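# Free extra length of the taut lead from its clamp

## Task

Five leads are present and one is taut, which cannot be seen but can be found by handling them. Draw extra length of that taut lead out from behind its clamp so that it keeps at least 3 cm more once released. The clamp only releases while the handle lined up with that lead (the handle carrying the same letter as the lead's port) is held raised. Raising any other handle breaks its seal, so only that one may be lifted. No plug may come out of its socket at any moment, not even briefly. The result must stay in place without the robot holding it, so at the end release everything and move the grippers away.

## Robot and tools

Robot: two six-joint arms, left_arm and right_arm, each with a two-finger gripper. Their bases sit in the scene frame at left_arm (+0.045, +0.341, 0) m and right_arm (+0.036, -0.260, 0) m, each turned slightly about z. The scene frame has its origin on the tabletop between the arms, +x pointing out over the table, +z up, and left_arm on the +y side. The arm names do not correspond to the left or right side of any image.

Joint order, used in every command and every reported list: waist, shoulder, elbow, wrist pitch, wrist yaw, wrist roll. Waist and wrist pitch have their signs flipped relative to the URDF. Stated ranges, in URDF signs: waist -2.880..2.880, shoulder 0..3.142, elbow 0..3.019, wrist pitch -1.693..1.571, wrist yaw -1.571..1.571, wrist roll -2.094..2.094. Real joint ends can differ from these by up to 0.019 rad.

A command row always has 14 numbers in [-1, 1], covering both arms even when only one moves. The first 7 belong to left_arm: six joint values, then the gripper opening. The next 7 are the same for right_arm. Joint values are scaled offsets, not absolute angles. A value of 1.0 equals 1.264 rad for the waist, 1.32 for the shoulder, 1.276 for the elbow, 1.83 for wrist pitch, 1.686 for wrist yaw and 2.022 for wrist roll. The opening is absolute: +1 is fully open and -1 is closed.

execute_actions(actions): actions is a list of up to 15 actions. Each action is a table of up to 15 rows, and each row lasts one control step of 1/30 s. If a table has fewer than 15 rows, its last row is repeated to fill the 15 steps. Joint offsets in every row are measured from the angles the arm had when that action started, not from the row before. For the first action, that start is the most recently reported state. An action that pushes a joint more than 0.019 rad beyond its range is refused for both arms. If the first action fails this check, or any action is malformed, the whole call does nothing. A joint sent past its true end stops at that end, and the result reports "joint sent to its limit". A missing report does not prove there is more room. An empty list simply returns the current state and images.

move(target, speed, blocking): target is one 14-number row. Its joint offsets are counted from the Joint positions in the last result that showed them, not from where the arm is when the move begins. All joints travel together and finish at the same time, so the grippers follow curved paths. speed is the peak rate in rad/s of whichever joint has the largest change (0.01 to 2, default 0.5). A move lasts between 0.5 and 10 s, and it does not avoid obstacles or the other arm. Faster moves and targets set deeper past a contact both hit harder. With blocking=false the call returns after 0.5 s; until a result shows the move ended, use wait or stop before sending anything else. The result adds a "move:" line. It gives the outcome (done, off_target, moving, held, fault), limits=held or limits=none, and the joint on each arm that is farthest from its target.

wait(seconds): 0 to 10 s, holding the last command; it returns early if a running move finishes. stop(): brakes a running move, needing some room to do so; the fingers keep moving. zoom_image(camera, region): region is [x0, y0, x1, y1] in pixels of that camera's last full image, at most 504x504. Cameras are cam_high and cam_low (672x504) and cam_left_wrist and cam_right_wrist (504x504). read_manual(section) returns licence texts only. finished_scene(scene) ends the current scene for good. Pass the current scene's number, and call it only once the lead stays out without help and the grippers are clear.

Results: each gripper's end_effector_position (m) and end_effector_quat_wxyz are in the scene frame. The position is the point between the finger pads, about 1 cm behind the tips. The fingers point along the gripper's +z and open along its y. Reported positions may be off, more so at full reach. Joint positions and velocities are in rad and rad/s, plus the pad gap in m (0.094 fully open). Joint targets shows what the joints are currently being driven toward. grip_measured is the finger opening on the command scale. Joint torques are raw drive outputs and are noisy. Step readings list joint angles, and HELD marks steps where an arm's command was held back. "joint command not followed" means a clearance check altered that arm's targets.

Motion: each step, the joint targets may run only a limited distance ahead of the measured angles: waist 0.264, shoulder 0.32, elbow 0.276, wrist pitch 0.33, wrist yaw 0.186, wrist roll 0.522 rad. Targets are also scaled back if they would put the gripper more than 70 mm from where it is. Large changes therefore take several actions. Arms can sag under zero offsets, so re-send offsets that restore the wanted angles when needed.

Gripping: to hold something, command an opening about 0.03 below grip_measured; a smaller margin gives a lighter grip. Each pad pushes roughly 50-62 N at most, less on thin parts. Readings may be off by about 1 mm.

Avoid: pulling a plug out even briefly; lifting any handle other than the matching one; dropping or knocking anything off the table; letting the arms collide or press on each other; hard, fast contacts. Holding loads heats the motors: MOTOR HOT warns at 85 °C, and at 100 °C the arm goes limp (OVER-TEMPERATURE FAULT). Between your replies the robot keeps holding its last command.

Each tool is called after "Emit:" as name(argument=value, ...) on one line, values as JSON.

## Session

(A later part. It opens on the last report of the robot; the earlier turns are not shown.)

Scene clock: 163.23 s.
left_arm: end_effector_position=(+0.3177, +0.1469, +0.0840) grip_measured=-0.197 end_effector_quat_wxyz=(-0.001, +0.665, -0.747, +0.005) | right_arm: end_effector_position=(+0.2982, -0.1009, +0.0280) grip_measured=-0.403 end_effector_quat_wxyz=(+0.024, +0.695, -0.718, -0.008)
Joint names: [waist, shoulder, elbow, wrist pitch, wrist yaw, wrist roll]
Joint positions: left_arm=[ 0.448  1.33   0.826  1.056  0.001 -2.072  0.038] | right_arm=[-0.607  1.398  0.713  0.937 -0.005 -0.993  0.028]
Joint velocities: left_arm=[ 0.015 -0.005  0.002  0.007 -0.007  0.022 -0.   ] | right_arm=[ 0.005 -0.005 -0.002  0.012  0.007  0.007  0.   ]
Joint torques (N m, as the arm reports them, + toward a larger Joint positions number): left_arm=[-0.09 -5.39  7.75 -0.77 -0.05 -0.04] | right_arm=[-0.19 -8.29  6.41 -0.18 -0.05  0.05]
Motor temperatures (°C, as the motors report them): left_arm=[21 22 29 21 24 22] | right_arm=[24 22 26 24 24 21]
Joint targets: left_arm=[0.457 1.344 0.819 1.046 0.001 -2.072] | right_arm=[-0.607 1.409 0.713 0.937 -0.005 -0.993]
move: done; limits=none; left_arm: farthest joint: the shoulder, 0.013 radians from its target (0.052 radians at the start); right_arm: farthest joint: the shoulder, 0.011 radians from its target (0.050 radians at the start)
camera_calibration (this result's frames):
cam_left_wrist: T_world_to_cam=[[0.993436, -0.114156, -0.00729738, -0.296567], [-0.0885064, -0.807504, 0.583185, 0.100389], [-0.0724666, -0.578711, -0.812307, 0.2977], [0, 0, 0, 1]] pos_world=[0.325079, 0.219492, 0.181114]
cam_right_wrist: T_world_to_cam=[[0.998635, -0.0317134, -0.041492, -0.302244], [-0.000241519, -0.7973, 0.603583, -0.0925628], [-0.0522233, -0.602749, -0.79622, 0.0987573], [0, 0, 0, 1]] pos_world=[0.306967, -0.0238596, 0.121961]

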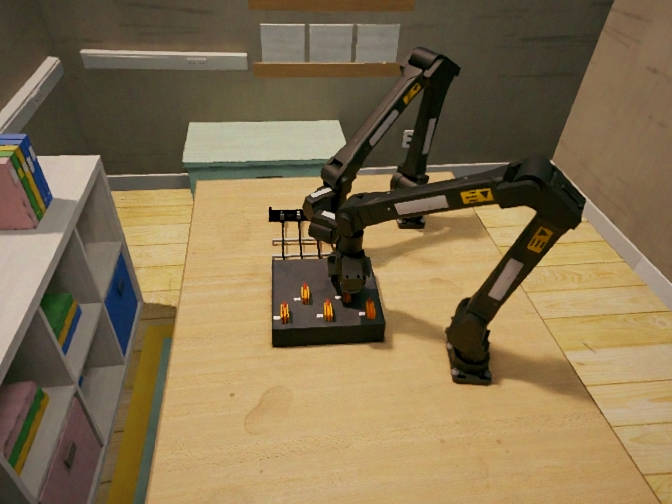

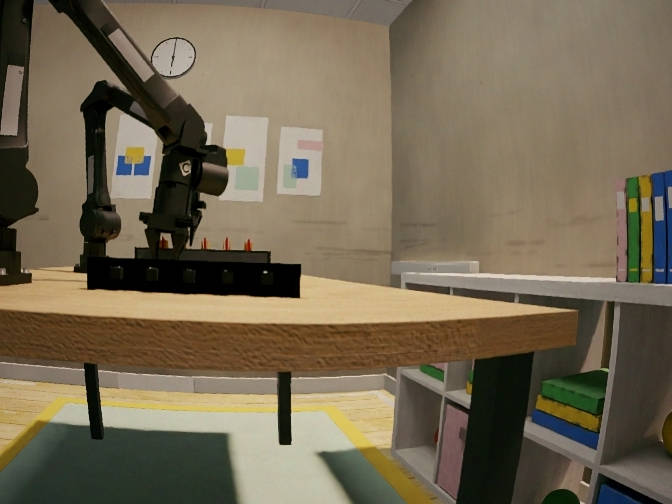

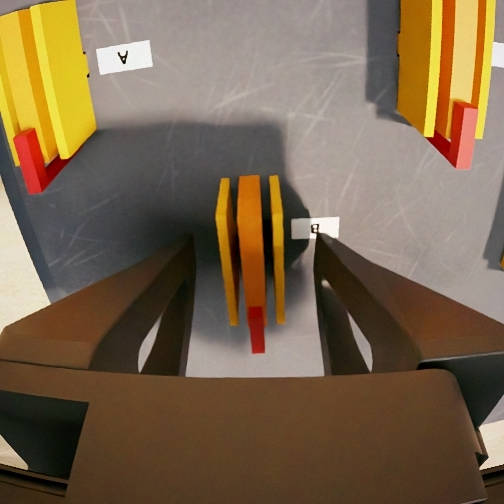

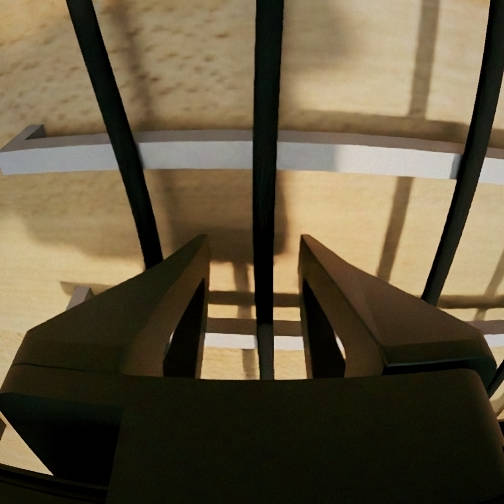

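Emit:
move(target=[0,0.016,-0.014,-0.015,0,0,-0.2, 0,0,0,-0.019,0,0,-0.4], speed=0.06)

Emit:
move(target=[0,0,0,0,0,0,-0.68, 0,0,0,0,0,0,-0.93])

Scene clock: 167.90 s.
left_arm: end_effector_position=(+0.3173, +0.1472, +0.0784) grip_measured=-0.197 end_effector_quat_wxyz=(-0.001, +0.665, -0.747, +0.005) | right_arm: end_effector_position=(+0.3019, -0.0987, +0.0279) grip_measured=-0.403 end_effector_quat_wxyz=(+0.016, +0.695, -0.719, -0.006)
Joint names: [waist, shoulder, elbow, wrist pitch, wrist yaw, wrist roll]
Joint positions: left_arm=[ 0.448  1.337  0.815  1.038  0.001 -2.072  0.038] | right_arm=[-0.607  1.398  0.713  0.919 -0.005 -0.993  0.028]
Joint velocities: left_arm=[ 0.005 -0.005  0.002 -0.002 -0.037  0.007 -0.   ] | right_arm=[ 0.015 -0.005  0.002  0.017 -0.007  0.037 -0.   ]
Joint torques (N m, as the arm reports them, + toward a larger Joint positions number): left_arm=[-0.89 -5.38  7.58 -0.76 -0.05 -0.04] | right_arm=[-0.55 -9.53  6.36 -0.99 -0.08  0.06]
Motor temperatures (°C, as the motors report them): left_arm=[21 22 28 21 24 22] | right_arm=[24 22 26 24 24 21]
Joint targets: left_arm=[0.448 1.351 0.808 1.028 0.001 -2.072] | right_arm=[-0.607 1.398 0.713 0.902 -0.005 -0.993]
move: done; limits=none; left_arm: farthest joint: the shoulder, 0.014 radians from its target (0.021 radians at the start); right_arm: farthest joint: the wrist pitch, 0.017 radians from its target (0.035 radians at the start)
camera_calibration (this result's frames):
cam_left_wrist: T_world_to_cam=[[0.993438, -0.114157, -0.00696327, -0.296144], [-0.0886878, -0.807375, 0.583336, 0.103951], [-0.072214, -0.578891, -0.812201, 0.293177], [0, 0, 0, 1]] pos_world=[0.324592, 0.219838, 0.175418]
cam_right_wrist: T_world_to_cam=[[0.999148, -0.0314026, -0.0267925, -0.306395], [-0.00924214, -0.802761, 0.59623, -0.0882832], [-0.0402312, -0.595474, -0.802367, 0.0974173], [0, 0, 0, 1]] pos_world=[0.309237, -0.0224824, 0.122592]

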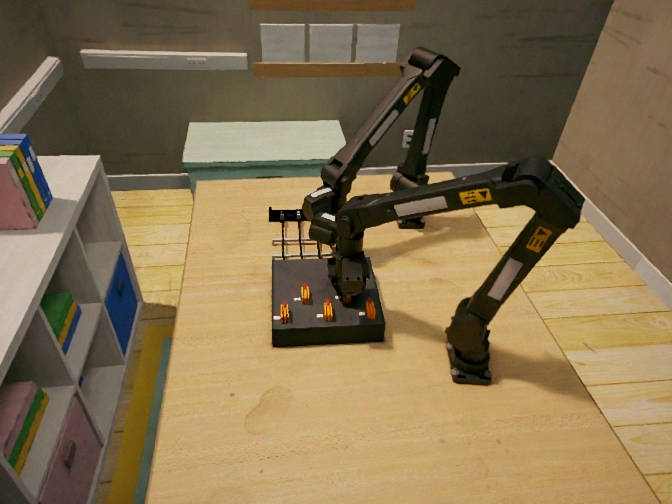

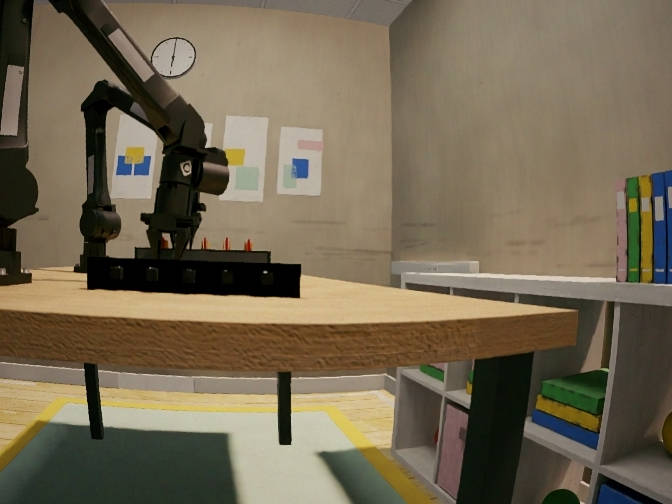

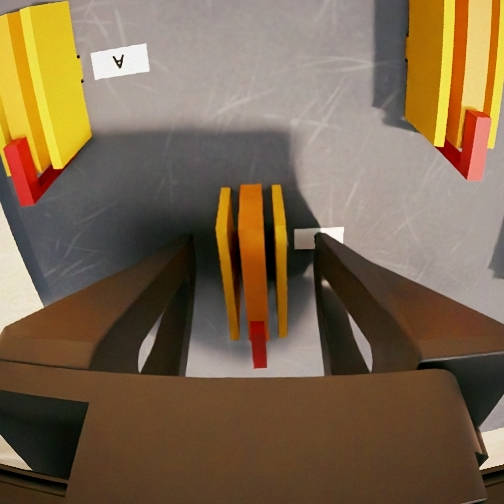

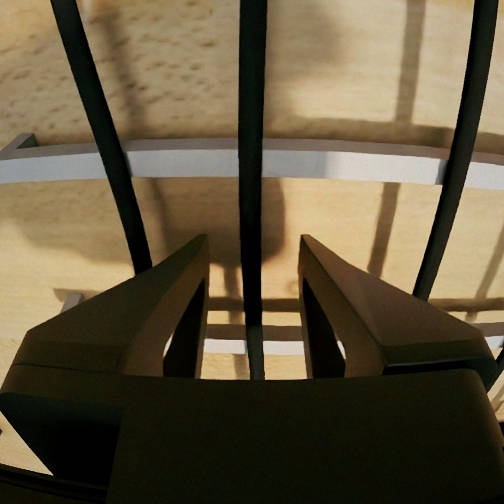

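Scene clock: 168.40 s.
left_arm: end_effector_position=(+0.3173, +0.1472, +0.0784) grip_measured=-0.676 end_effector_quat_wxyz=(-0.001, +0.665, -0.747, +0.005) | right_arm: end_effector_position=(+0.3019, -0.0987, +0.0279) grip_measured=-0.910 end_effector_quat_wxyz=(+0.016, +0.695, -0.719, -0.006)
Joint names: [waist, shoulder, elbow, wrist pitch, wrist yaw, wrist roll]
Joint positions: left_arm=[ 0.448  1.337  0.815  1.038  0.001 -2.072  0.015] | right_arm=[-0.607  1.398  0.713  0.919 -0.005 -0.993  0.004]
Joint velocities: left_arm=[-0.005 -0.005  0.017 -0.017  0.051 -0.037  0.   ] | right_arm=[ 0.024  0.005 -0.002 -0.022 -0.007  0.037  0.   ]
Joint torques (N m, as the arm reports them, + toward a larger Joint positions number): left_arm=[-0.86 -6.25  8.25 -0.31 -0.05 -0.04] | right_arm=[-0.21 -9.5   6.4  -0.16 -0.07  0.04]
Motor temperatures (°C, as the motors report them): left_arm=[21 22 28 21 24 22] | right_arm=[24 22 26 24 24 21]
Joint targets: left_arm=[0.448 1.337 0.815 1.038 0.001 -2.072] | right_arm=[-0.607 1.398 0.713 0.919 -0.005 -0.993]
move: done; limits=none; left_arm: farthest joint: the waist, 0.000 radians from its target (0.000 radians at the start); right_arm: farthest joint: the waist, 0.000 radians from its target (0.000 radians at the start)
camera_calibration (this result's frames):
cam_left_wrist: T_world_to_cam=[[0.993438, -0.114157, -0.00696327, -0.296144], [-0.0886878, -0.807375, 0.583336, 0.103951], [-0.072214, -0.578891, -0.812201, 0.293177], [0, 0, 0, 1]] pos_world=[0.324592, 0.219838, 0.175418]
cam_right_wrist: T_world_to_cam=[[0.999148, -0.0314026, -0.0267925, -0.306395], [-0.00924214, -0.802761, 0.59623, -0.0882832], [-0.0402312, -0.595474, -0.802367, 0.0974173], [0, 0, 0, 1]] pos_world=[0.309237, -0.0224824, 0.122592]

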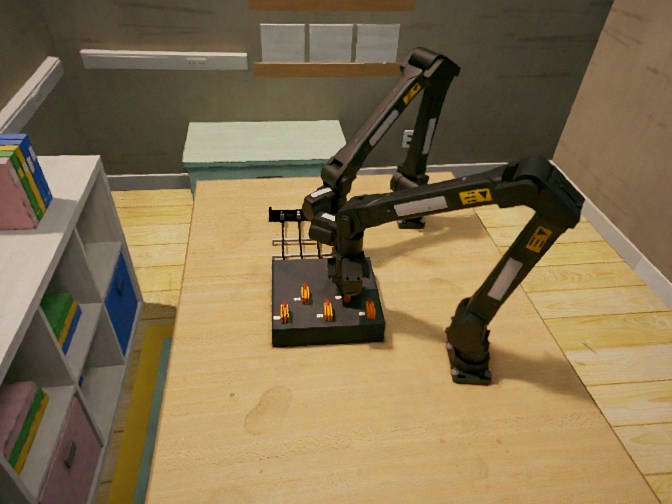

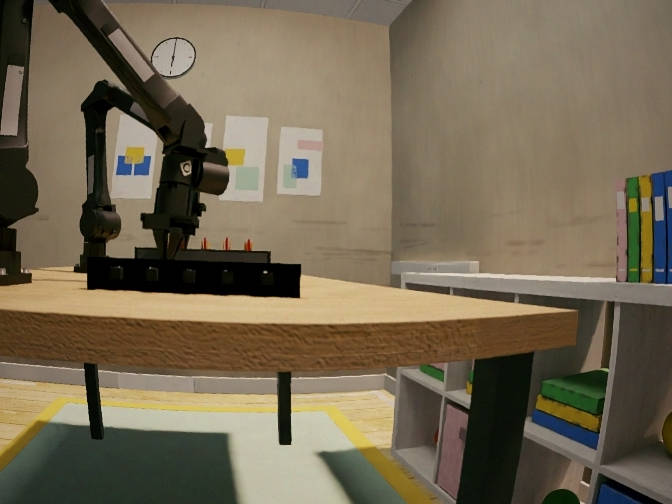

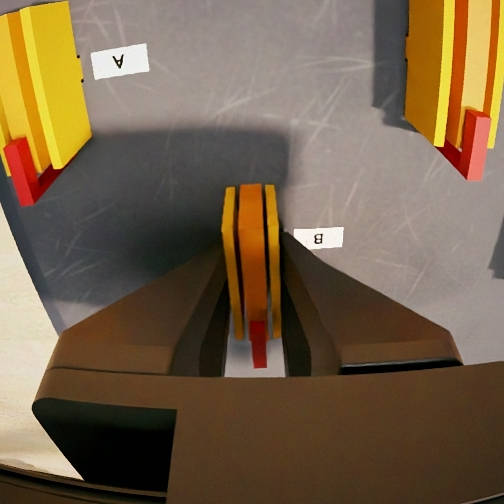

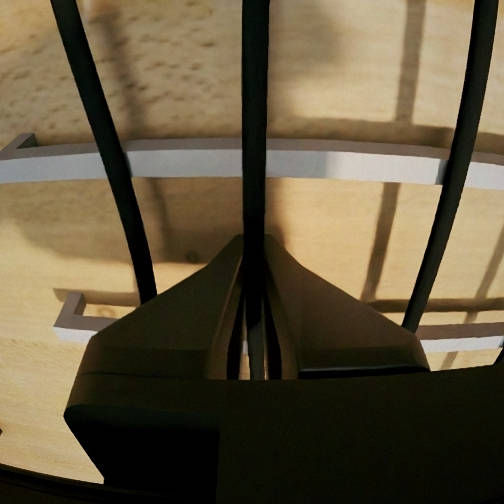

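The leaves squeeze. Close further.

Emit:
move(target=[0,0,0,0,0,0,-0.8, 0,0,0,0,0,0,-0.93])

Scene clock: 170.37 s.
left_arm: end_effector_position=(+0.3174, +0.1471, +0.0784) grip_measured=-0.770 end_effector_quat_wxyz=(-0.001, +0.668, -0.744, +0.006) | right_arm: end_effector_position=(+0.3019, -0.0987, +0.0279) grip_measured=-0.910 end_effector_quat_wxyz=(+0.016, +0.695, -0.719, -0.006)
Joint names: [waist, shoulder, elbow, wrist pitch, wrist yaw, wrist roll]
Joint positions: left_arm=[ 0.448  1.337  0.815  1.037  0.001 -2.08   0.011] | right_arm=[-0.607  1.398  0.713  0.919 -0.005 -0.993  0.004]
Joint velocities: left_arm=[-0.005 -0.015 -0.007  0.007  0.007  0.022 -0.001] | right_arm=[ 0.005 -0.015  0.002  0.017 -0.007 -0.022 -0.001]
Joint torques (N m, as the arm reports them, + toward a larger Joint positions number): left_arm=[-0.88 -6.29  8.25 -0.29 -0.06  0.04] | right_arm=[-0.06 -9.32  6.45 -0.2  -0.07  0.07]
Motor temperatures (°C, as the motors report them): left_arm=[21 22 28 21 24 22] | right_arm=[24 22 26 24 24 21]
Joint targets: left_arm=[0.448 1.337 0.815 1.038 0.000 -2.072] | right_arm=[-0.607 1.398 0.713 0.919 -0.005 -0.993]
move: done; limits=none; left_arm: farthest joint: the wrist roll, 0.008 radians from its target (0.000 radians at the start); right_arm: farthest joint: the waist, 0.000 radians from its target (0.000 radians at the start)
camera_calibration (this result's frames):
cam_left_wrist: T_world_to_cam=[[0.994282, -0.106577, -0.00667566, -0.297632], [-0.0826766, -0.807861, 0.583546, 0.102061], [-0.0675856, -0.579657, -0.812053, 0.291784], [0, 0, 0, 1]] pos_world=[0.324089, 0.219865, 0.1754]
cam_right_wrist: T_world_to_cam=[[0.999148, -0.0314026, -0.0267925, -0.306395], [-0.00924214, -0.802761, 0.59623, -0.0882832], [-0.0402312, -0.595474, -0.802367, 0.0974173], [0, 0, 0, 1]] pos_world=[0.309237, -0.0224824, 0.122592]

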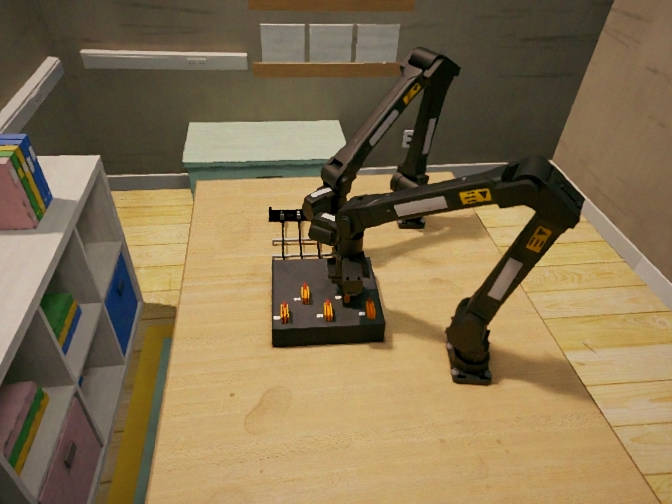

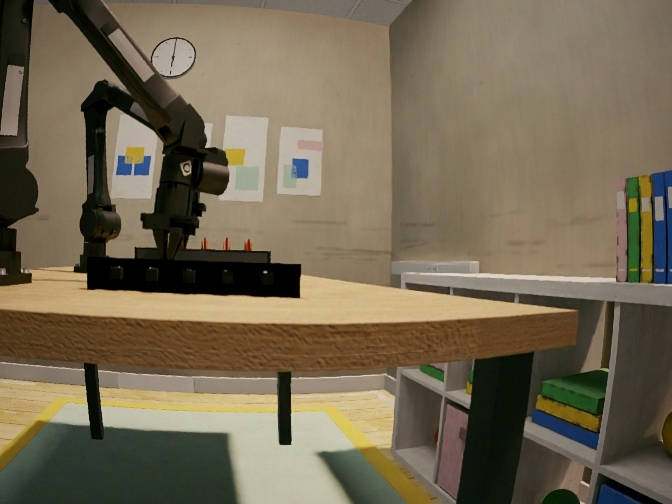

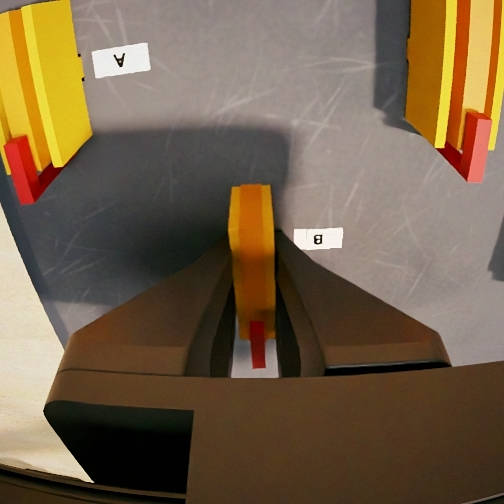

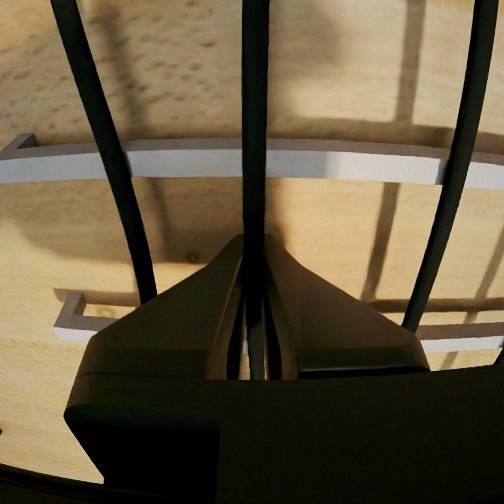

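Emit:
move(target=[0,0,0.04,0,0,0,-0.8, 0,0,0,0,0,0,-0.93])

Emit:
execute_actions(actions=[[[0,-0.003,0.042,0.004,0,0,-0.8,0,0,0,0,0,0,-0.93],[0,-0.005,0.044,0.007,0,0,-0.8,0,0,0,0,0,0,-0.93],[0,-0.007,0.046,0.01,0,0,-0.8,0,0,0,0,0,0,-0.93],[0,-0.009,0.049,0.013,0,0,-0.8,0,0,0,0,0,0,-0.93],[0,-0.011,0.051,0.016,0,0,-0.8,0,0,0,0,0,0,-0.93],[0,-0.013,0.053,0.019,0,0,-0.8,0,0,0,0,0,0,-0.93],[0,-0.015,0.056,0.022,0,0,-0.8,0,0,0,0,0,0,-0.93],[0,-0.017,0.058,0.025,0,0,-0.8,0,0,0,0,0,0,-0.93],[0,-0.019,0.06,0.028,0,0,-0.8,0,0,0,0,0,0,-0.93],[0,-0.021,0.063,0.031,0,0,-0.8,0,0,0,0,0,0,-0.93],[0,-0.023,0.065,0.034,0,0,-0.8,0,0,0,0,0,0,-0.93],[0,-0.025,0.067,0.036,0,0,-0.8,0,0,0,0,0,0,-0.93],[0,-0.026,0.069,0.038,0,0,-0.8,0,0,0,0,0,0,-0.93]]])

Emit:
wait(seconds=0.5)

Scene clock: 180.17 s.
left_arm: end_effector_position=(+0.3174, +0.1471, +0.0784) grip_measured=-0.770 end_effector_quat_wxyz=(-0.001, +0.668, -0.744, +0.006) | right_arm: end_effector_position=(+0.3019, -0.0987, +0.0279) grip_measured=-0.910 end_effector_quat_wxyz=(+0.016, +0.695, -0.719, -0.006)
Joint names: [waist, shoulder, elbow, wrist pitch, wrist yaw, wrist roll]
Joint positions: left_arm=[ 0.448  1.337  0.815  1.037  0.001 -2.08   0.011] | right_arm=[-0.607  1.398  0.713  0.919 -0.005 -0.993  0.004]
Joint velocities: left_arm=[ 0.015 -0.015  0.012  0.007 -0.022 -0.007  0.   ] | right_arm=[ 0.005 -0.005 -0.007  0.007 -0.022  0.022 -0.001]
Joint torques (N m, as the arm reports them, + toward a larger Joint positions number): left_arm=[-0.85 -6.28 12.98 -0.31 -0.05 -0.04] | right_arm=[-0.08 -9.63  6.47 -0.21 -0.08  0.04]
Motor temperatures (°C, as the motors report them): left_arm=[21 22 28 21 24 22] | right_arm=[24 22 26 24 24 21]
Joint targets: left_arm=[0.448 1.337 0.866 1.037 0.001 -2.080] | right_arm=[-0.607 1.398 0.713 0.919 -0.005 -0.993]
move: off_target (left_arm); limits=none; left_arm: farthest joint: the elbow, 0.051 radians from its target (0.051 radians at the start); right_arm: farthest joint: the waist, 0.000 radians from its target (0.000 radians at the start)
camera_calibration (this result's frames):
cam_left_wrist: T_world_to_cam=[[0.994282, -0.106577, -0.00667566, -0.297632], [-0.0826766, -0.807861, 0.583546, 0.102061], [-0.0675856, -0.579657, -0.812053, 0.291784], [0, 0, 0, 1]] pos_world=[0.324089, 0.219865, 0.1754]
cam_right_wrist: T_world_to_cam=[[0.999148, -0.0314026, -0.0267925, -0.306395], [-0.00924214, -0.802761, 0.59623, -0.0882832], [-0.0402312, -0.595474, -0.802367, 0.0974173], [0, 0, 0, 1]] pos_world=[0.309237, -0.0224824, 0.122592]

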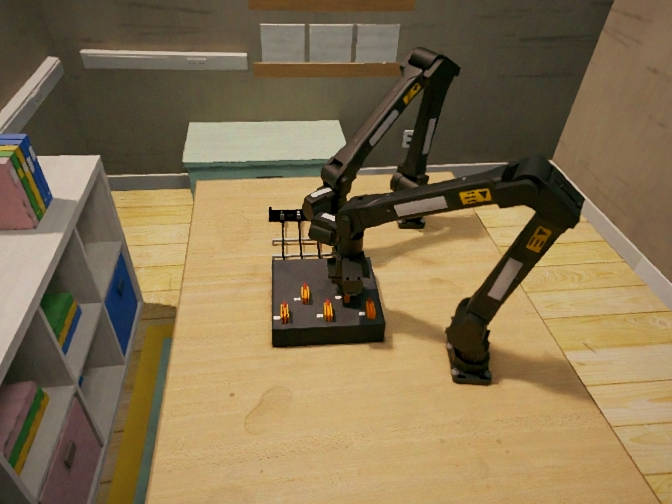

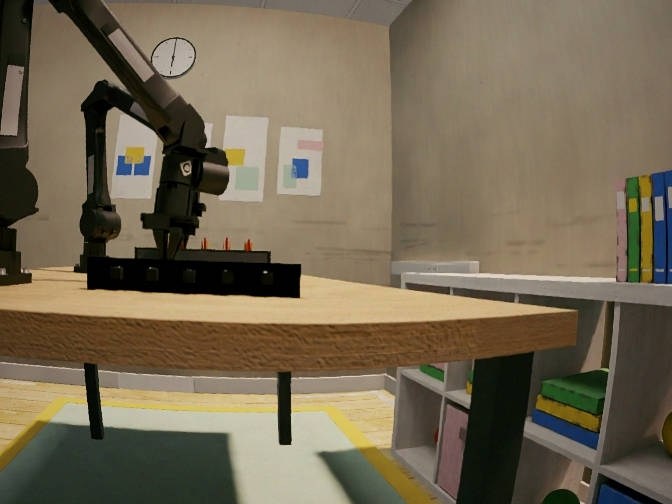

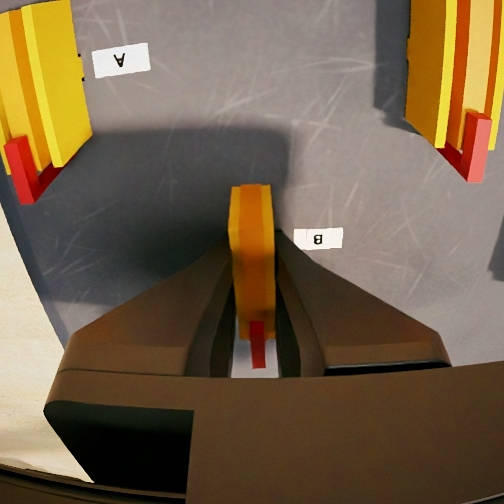

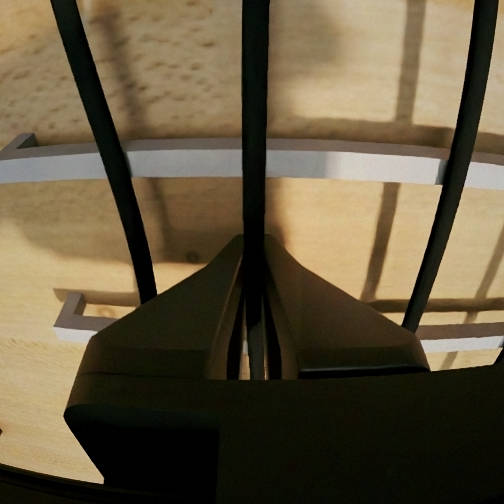

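Scene clock: 180.67 s.
left_arm: end_effector_position=(+0.3176, +0.1470, +0.0807) grip_measured=-0.770 end_effector_quat_wxyz=(-0.000, +0.668, -0.744, +0.002) | right_arm: end_effector_position=(+0.3019, -0.0987, +0.0279) grip_measured=-0.910 end_effector_quat_wxyz=(+0.016, +0.695, -0.719, -0.006)
Joint names: [waist, shoulder, elbow, wrist pitch, wrist yaw, wrist roll]
Joint positions: left_arm=[ 0.448  1.339  0.824  1.051  0.001 -2.08   0.011] | right_arm=[-0.607  1.398  0.713  0.919 -0.005 -0.993  0.004]
Joint velocities: left_arm=[ 0.015  0.005 -0.002  0.022  0.007  0.007 -0.   ] | right_arm=[ 0.005  0.015  0.002 -0.002 -0.022 -0.081 -0.   ]
Joint torques (N m, as the arm reports them, + toward a larger Joint positions number): left_arm=[-0.85 -8.57 15.58  2.39 -0.05 -0.04] | right_arm=[-0.08 -9.62  6.39 -0.22 -0.04  0.06]
Motor temperatures (°C, as the motors report them): left_arm=[21 22 28 21 24 22] | right_arm=[24 22 26 24 24 21]
Joint targets: left_arm=[0.448 1.303 0.903 1.107 0.001 -2.080] | right_arm=[-0.607 1.398 0.713 0.919 -0.005 -0.993]
Step readings (joint positions):
0: left_arm=[0.448 1.337 0.815 1.037 0.001 -2.080] | right_arm=[-0.607 1.398 0.713 0.919 -0.005 -0.993]
1: left_arm=[0.448 1.337 0.815 1.037 0.001 -2.080] | right_arm=[-0.607 1.398 0.713 0.919 -0.005 -0.993]
2: left_arm=[0.448 1.337 0.816 1.037 0.001 -2.080] | right_arm=[-0.607 1.398 0.713 0.919 -0.005 -0.993]
4: left_arm=[0.448 1.337 0.816 1.039 0.001 -2.080] | right_arm=[-0.607 1.398 0.713 0.919 -0.005 -0.993]
8: left_arm=[0.448 1.337 0.819 1.044 0.001 -2.080] | right_arm=[-0.607 1.398 0.713 0.919 -0.005 -0.993]
15: Joint positions above
camera_calibration (this result's frames):
cam_left_wrist: T_world_to_cam=[[0.994232, -0.106541, -0.0123314, -0.297405], [-0.0795991, -0.810048, 0.580935, 0.100157], [-0.0718827, -0.576603, -0.813856, 0.29463], [0, 0, 0, 1]] pos_world=[0.32484, 0.219331, 0.177934]
cam_right_wrist: T_world_to_cam=[[0.999148, -0.0314026, -0.0267925, -0.306395], [-0.00924214, -0.802761, 0.59623, -0.0882832], [-0.0402312, -0.595474, -0.802367, 0.0974173], [0, 0, 0, 1]] pos_world=[0.309237, -0.0224824, 0.122592]

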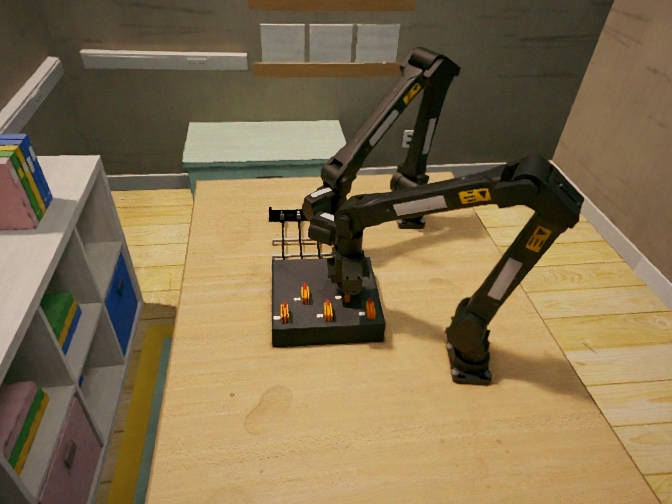

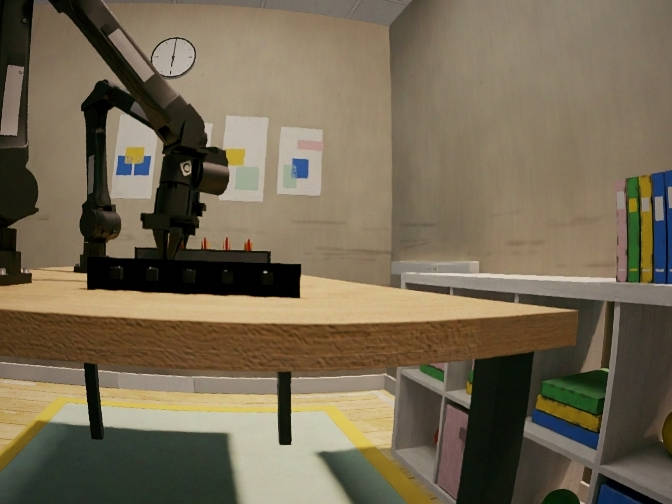

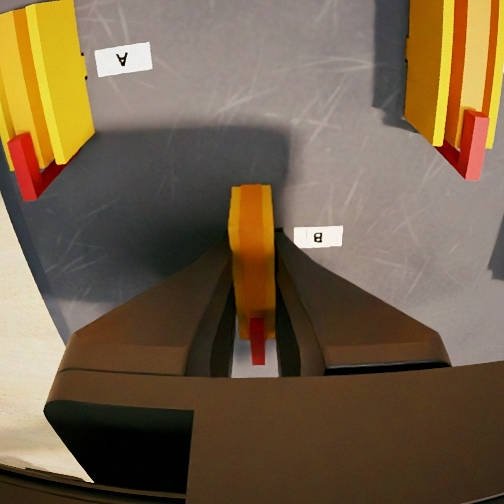

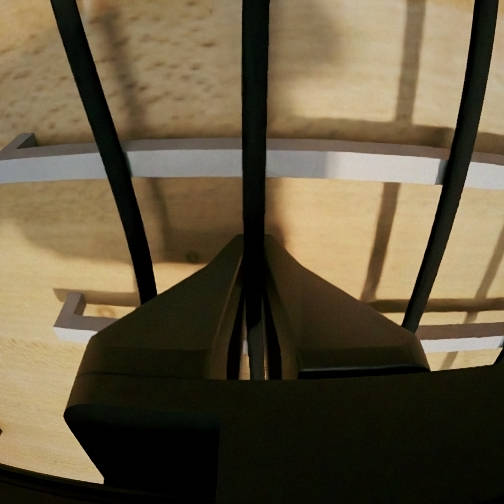

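Scene clock: 181.17 s.
left_arm: end_effector_position=(+0.3175, +0.1470, +0.0805) grip_measured=-0.770 end_effector_quat_wxyz=(-0.000, +0.668, -0.744, +0.002) | right_arm: end_effector_position=(+0.3019, -0.0987, +0.0279) grip_measured=-0.910 end_effector_quat_wxyz=(+0.016, +0.695, -0.719, -0.006)
Joint names: [waist, shoulder, elbow, wrist pitch, wrist yaw, wrist roll]
Joint positions: left_arm=[ 0.448  1.339  0.824  1.051  0.001 -2.08   0.011] | right_arm=[-0.607  1.398  0.713  0.919 -0.005 -0.993  0.004]
Joint velocities: left_arm=[-0.005 -0.005 -0.012  0.007 -0.022  0.037 -0.   ] | right_arm=[ 0.005 -0.015  0.012  0.007  0.095 -0.095 -0.001]
Joint torques (N m, as the arm reports them, + toward a larger Joint positions number): left_arm=[-0.85 -8.62 15.62  2.43 -0.05 -0.04] | right_arm=[-0.07 -9.47  6.45 -0.14 -0.07  0.03]
Motor temperatures (°C, as the motors report them): left_arm=[21 22 28 21 24 22] | right_arm=[24 22 26 24 24 21]
Joint targets: left_arm=[0.448 1.303 0.903 1.107 0.001 -2.080] | right_arm=[-0.607 1.398 0.713 0.919 -0.005 -0.993]
wait: 0.50 s; at rest by 0.17 s
camera_calibration (this result's frames):
cam_left_wrist: T_world_to_cam=[[0.994224, -0.106536, -0.0129968, -0.297252], [-0.0792379, -0.810305, 0.580626, 0.10022], [-0.0723888, -0.576243, -0.814066, 0.294689], [0, 0, 0, 1]] pos_world=[0.324809, 0.219354, 0.177842]
cam_right_wrist: T_world_to_cam=[[0.999148, -0.0314026, -0.0267925, -0.306395], [-0.00924214, -0.802761, 0.59623, -0.0882832], [-0.0402312, -0.595474, -0.802367, 0.0974173], [0, 0, 0, 1]] pos_world=[0.309237, -0.0224824, 0.122592]

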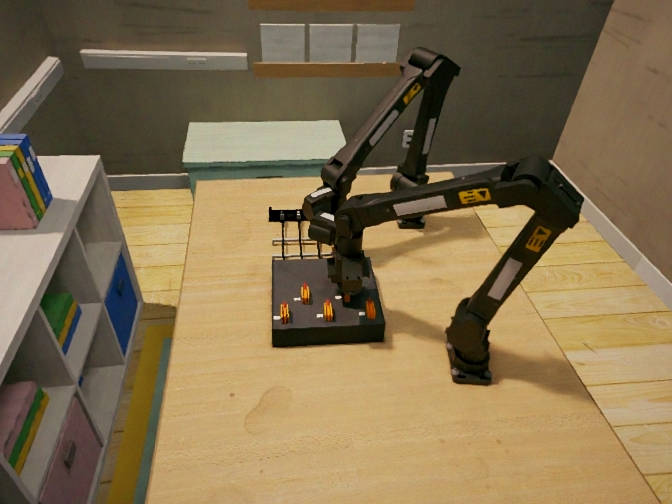

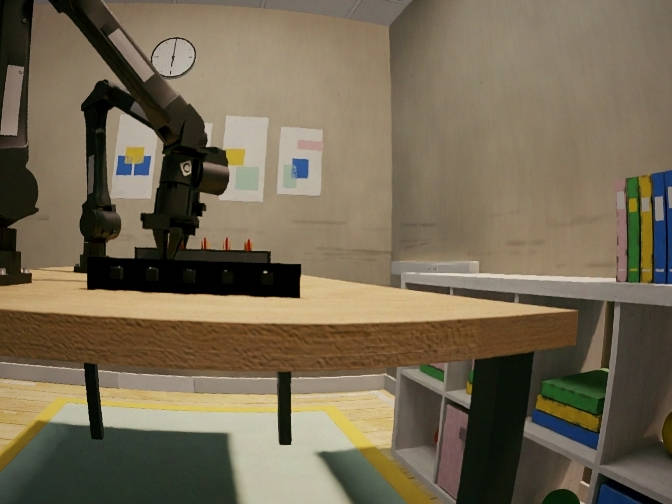

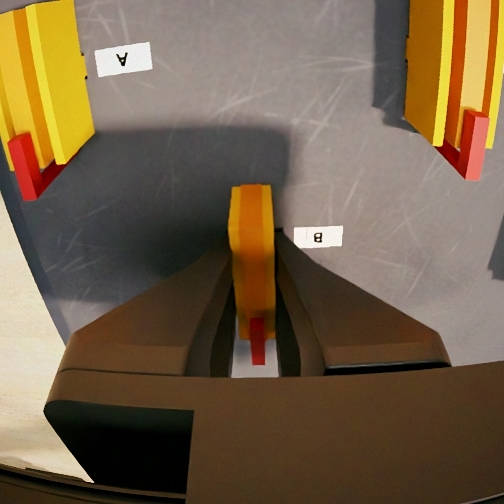

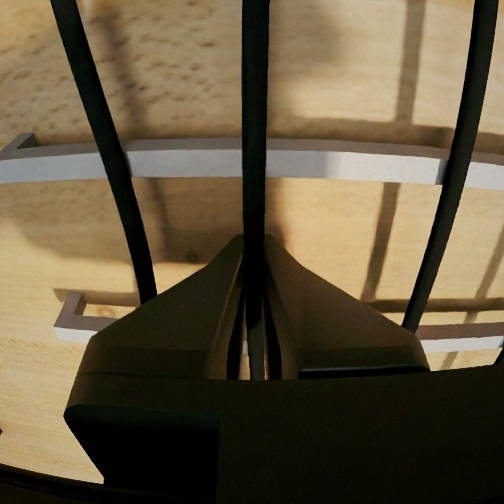

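Emit:
execute_actions(actions=[[[0,-0.03,0.064,0.028,0,0,-0.8,0,0,0,0,0,0,-0.93],[0,-0.033,0.066,0.028,0,0,-0.8,0,0,0,0,0,0,-0.93],[0,-0.036,0.068,0.028,0,0,-0.8,0,0,0,0,0,0,-0.93],[0,-0.039,0.07,0.028,0,0,-0.8,0,0,0,0,0,0,-0.93],[0,-0.042,0.072,0.028,0,0,-0.8,0,0,0,0,0,0,-0.93],[0,-0.045,0.074,0.028,0,0,-0.8,0,0,0,0,0,0,-0.93],[0,-0.048,0.076,0.028,0,0,-0.8,0,0,0,0,0,0,-0.93],[0,-0.051,0.078,0.028,0,0,-0.8,0,0,0,0,0,0,-0.93],[0,-0.054,0.08,0.028,0,0,-0.8,0,0,0,0,0,0,-0.93],[0,-0.057,0.082,0.028,0,0,-0.8,0,0,0,0,0,0,-0.93],[0,-0.06,0.084,0.028,0,0,-0.8,0,0,0,0,0,0,-0.93]]])

Emit:
wait(seconds=0.5)

Scene clock: 188.17 s.
left_arm: end_effector_position=(+0.3179, +0.1467, +0.0812) grip_measured=-0.770 end_effector_quat_wxyz=(-0.000, +0.668, -0.744, +0.002) | right_arm: end_effector_position=(+0.3019, -0.0987, +0.0279) grip_measured=-0.910 end_effector_quat_wxyz=(+0.016, +0.695, -0.719, -0.006)
Joint names: [waist, shoulder, elbow, wrist pitch, wrist yaw, wrist roll]
Joint positions: left_arm=[ 0.448  1.339  0.826  1.052  0.001 -2.08   0.011] | right_arm=[-0.607  1.398  0.713  0.919 -0.005 -0.993  0.004]
Joint velocities: left_arm=[-0.005 -0.005 -0.012 -0.007 -0.051 -0.066  0.001] | right_arm=[-0.005 -0.015 -0.002 -0.027  0.037 -0.007  0.001]
Joint torques (N m, as the arm reports them, + toward a larger Joint positions number): left_arm=[ -0.83 -11.32  18.02   2.15  -0.05  -0.04] | right_arm=[-0.26 -9.83  6.37 -0.19 -0.06  0.04]
Motor temperatures (°C, as the motors report them): left_arm=[21 23 30 21 24 22] | right_arm=[24 22 26 24 24 21]
Joint targets: left_arm=[0.448 1.260 0.931 1.103 0.001 -2.080] | right_arm=[-0.607 1.398 0.713 0.919 -0.005 -0.993]
Step readings (joint positions):
0: left_arm=[0.448 1.339 0.824 1.051 0.001 -2.080] | right_arm=[-0.607 1.398 0.713 0.919 -0.005 -0.993]
1: left_arm=[0.448 1.339 0.824 1.051 0.001 -2.080] | right_arm=[-0.607 1.398 0.713 0.919 -0.005 -0.993]
2: left_arm=[0.448 1.339 0.824 1.051 0.001 -2.080] | right_arm=[-0.607 1.398 0.713 0.919 -0.005 -0.993]
4: left_arm=[0.448 1.339 0.824 1.051 0.001 -2.080] | right_arm=[-0.607 1.398 0.713 0.919 -0.005 -0.993]
8: left_arm=[0.448 1.339 0.825 1.052 0.001 -2.080] | right_arm=[-0.607 1.398 0.713 0.919 -0.005 -0.993]
15: Joint positions above
camera_calibration (this result's frames):
cam_left_wrist: T_world_to_cam=[[0.994232, -0.106541, -0.0123314, -0.297776], [-0.0795991, -0.810048, 0.580935, 0.0996828], [-0.0718827, -0.576603, -0.813856, 0.29493], [0, 0, 0, 1]] pos_world=[0.325194, 0.21908, 0.17845]
cam_right_wrist: T_world_to_cam=[[0.999148, -0.0314026, -0.0267925, -0.306395], [-0.00924214, -0.802761, 0.59623, -0.0882832], [-0.0402312, -0.595474, -0.802367, 0.0974173], [0, 0, 0, 1]] pos_world=[0.309237, -0.0224824, 0.122592]

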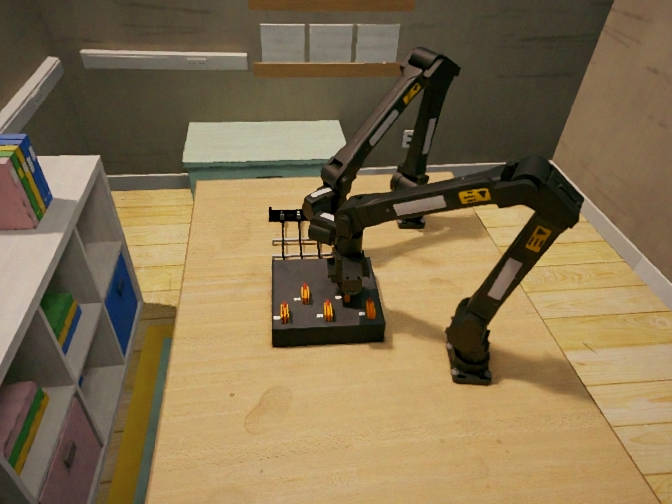

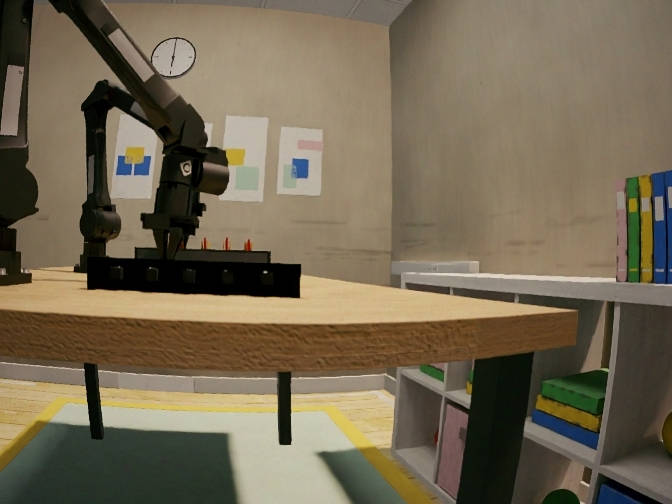

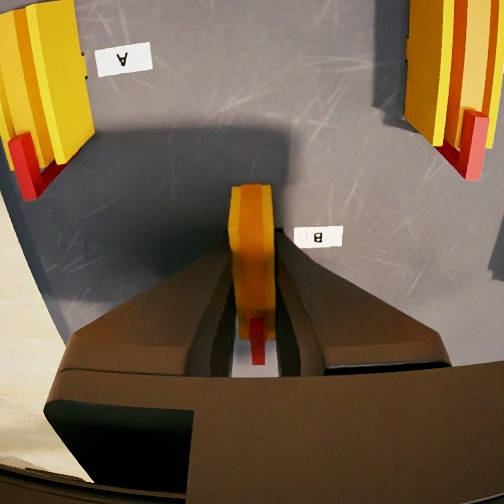

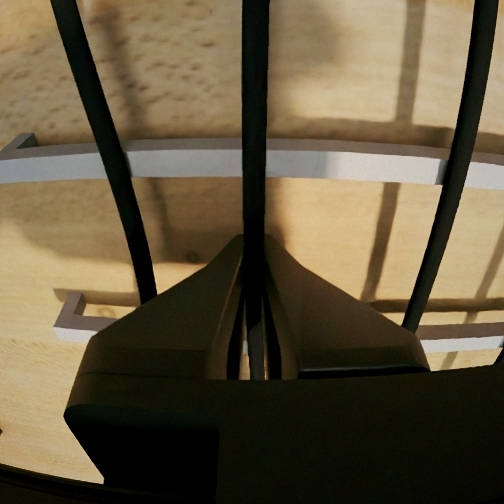

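Scene clock: 188.67 s.
left_arm: end_effector_position=(+0.3179, +0.1467, +0.0812) grip_measured=-0.770 end_effector_quat_wxyz=(-0.000, +0.668, -0.744, +0.002) | right_arm: end_effector_position=(+0.3019, -0.0987, +0.0279) grip_measured=-0.910 end_effector_quat_wxyz=(+0.016, +0.695, -0.719, -0.006)
Joint names: [waist, shoulder, elbow, wrist pitch, wrist yaw, wrist roll]
Joint positions: left_arm=[ 0.448  1.339  0.826  1.052  0.001 -2.08   0.011] | right_arm=[-0.607  1.398  0.713  0.919 -0.005 -0.993  0.004]
Joint velocities: left_arm=[ 0.005  0.005  0.017  0.017 -0.022  0.066 -0.   ] | right_arm=[ 0.005 -0.015 -0.002 -0.007 -0.037 -0.007 -0.   ]
Joint torques (N m, as the arm reports them, + toward a larger Joint positions number): left_arm=[ -0.85 -11.34  18.03   2.16  -0.05  -0.04] | right_arm=[ 0.12 -9.14  6.39 -0.16 -0.05  0.05]
Motor temperatures (°C, as the motors report them): left_arm=[21 23 30 21 24 22] | right_arm=[24 22 26 24 24 21]
Joint targets: left_arm=[0.448 1.260 0.931 1.103 0.001 -2.080] | right_arm=[-0.607 1.398 0.713 0.919 -0.005 -0.993]
wait: 0.50 s; at rest by 0.17 s
camera_calibration (this result's frames):
cam_left_wrist: T_world_to_cam=[[0.994232, -0.106541, -0.0123314, -0.297776], [-0.0795991, -0.810048, 0.580935, 0.0996828], [-0.0718827, -0.576603, -0.813856, 0.29493], [0, 0, 0, 1]] pos_world=[0.325194, 0.21908, 0.17845]
cam_right_wrist: T_world_to_cam=[[0.999148, -0.0314026, -0.0267925, -0.306395], [-0.00924214, -0.802761, 0.59623, -0.0882832], [-0.0402312, -0.595474, -0.802367, 0.0974173], [0, 0, 0, 1]] pos_world=[0.309237, -0.0224824, 0.122592]

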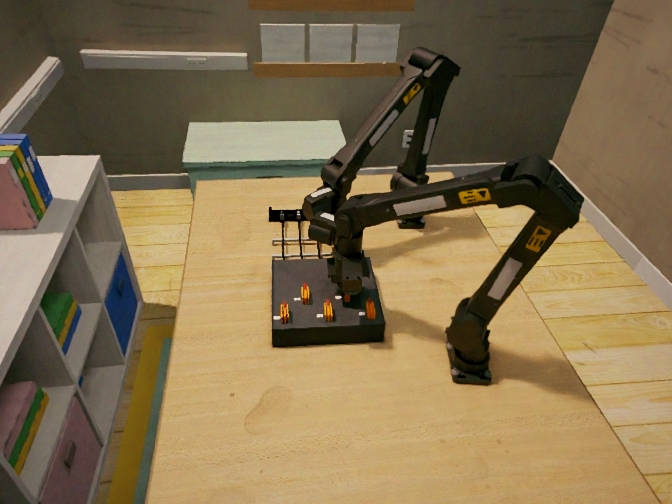

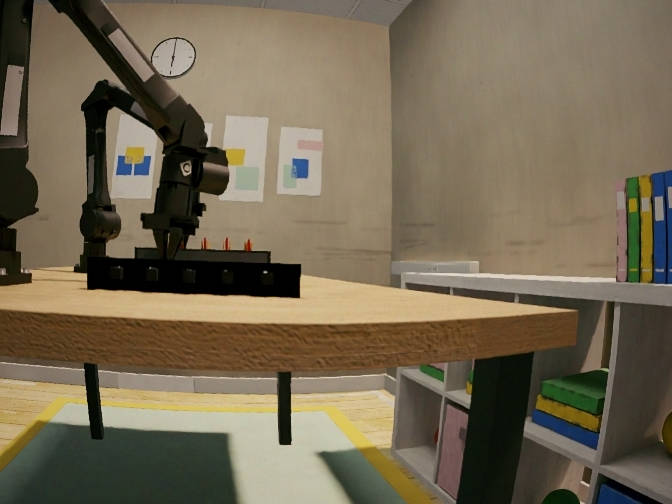

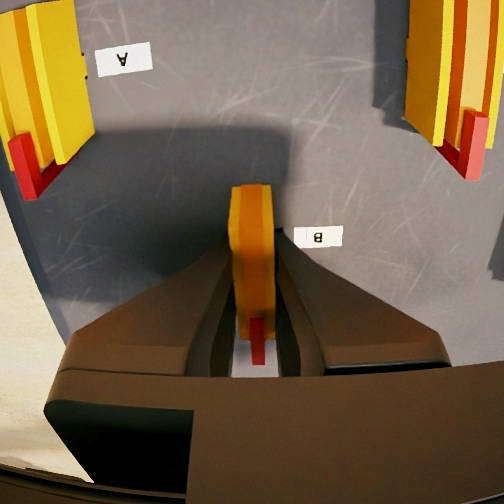

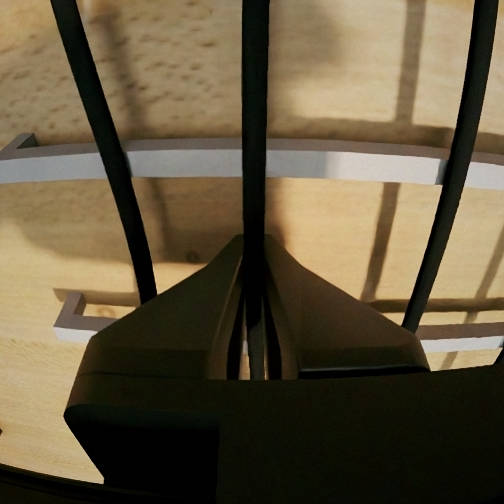

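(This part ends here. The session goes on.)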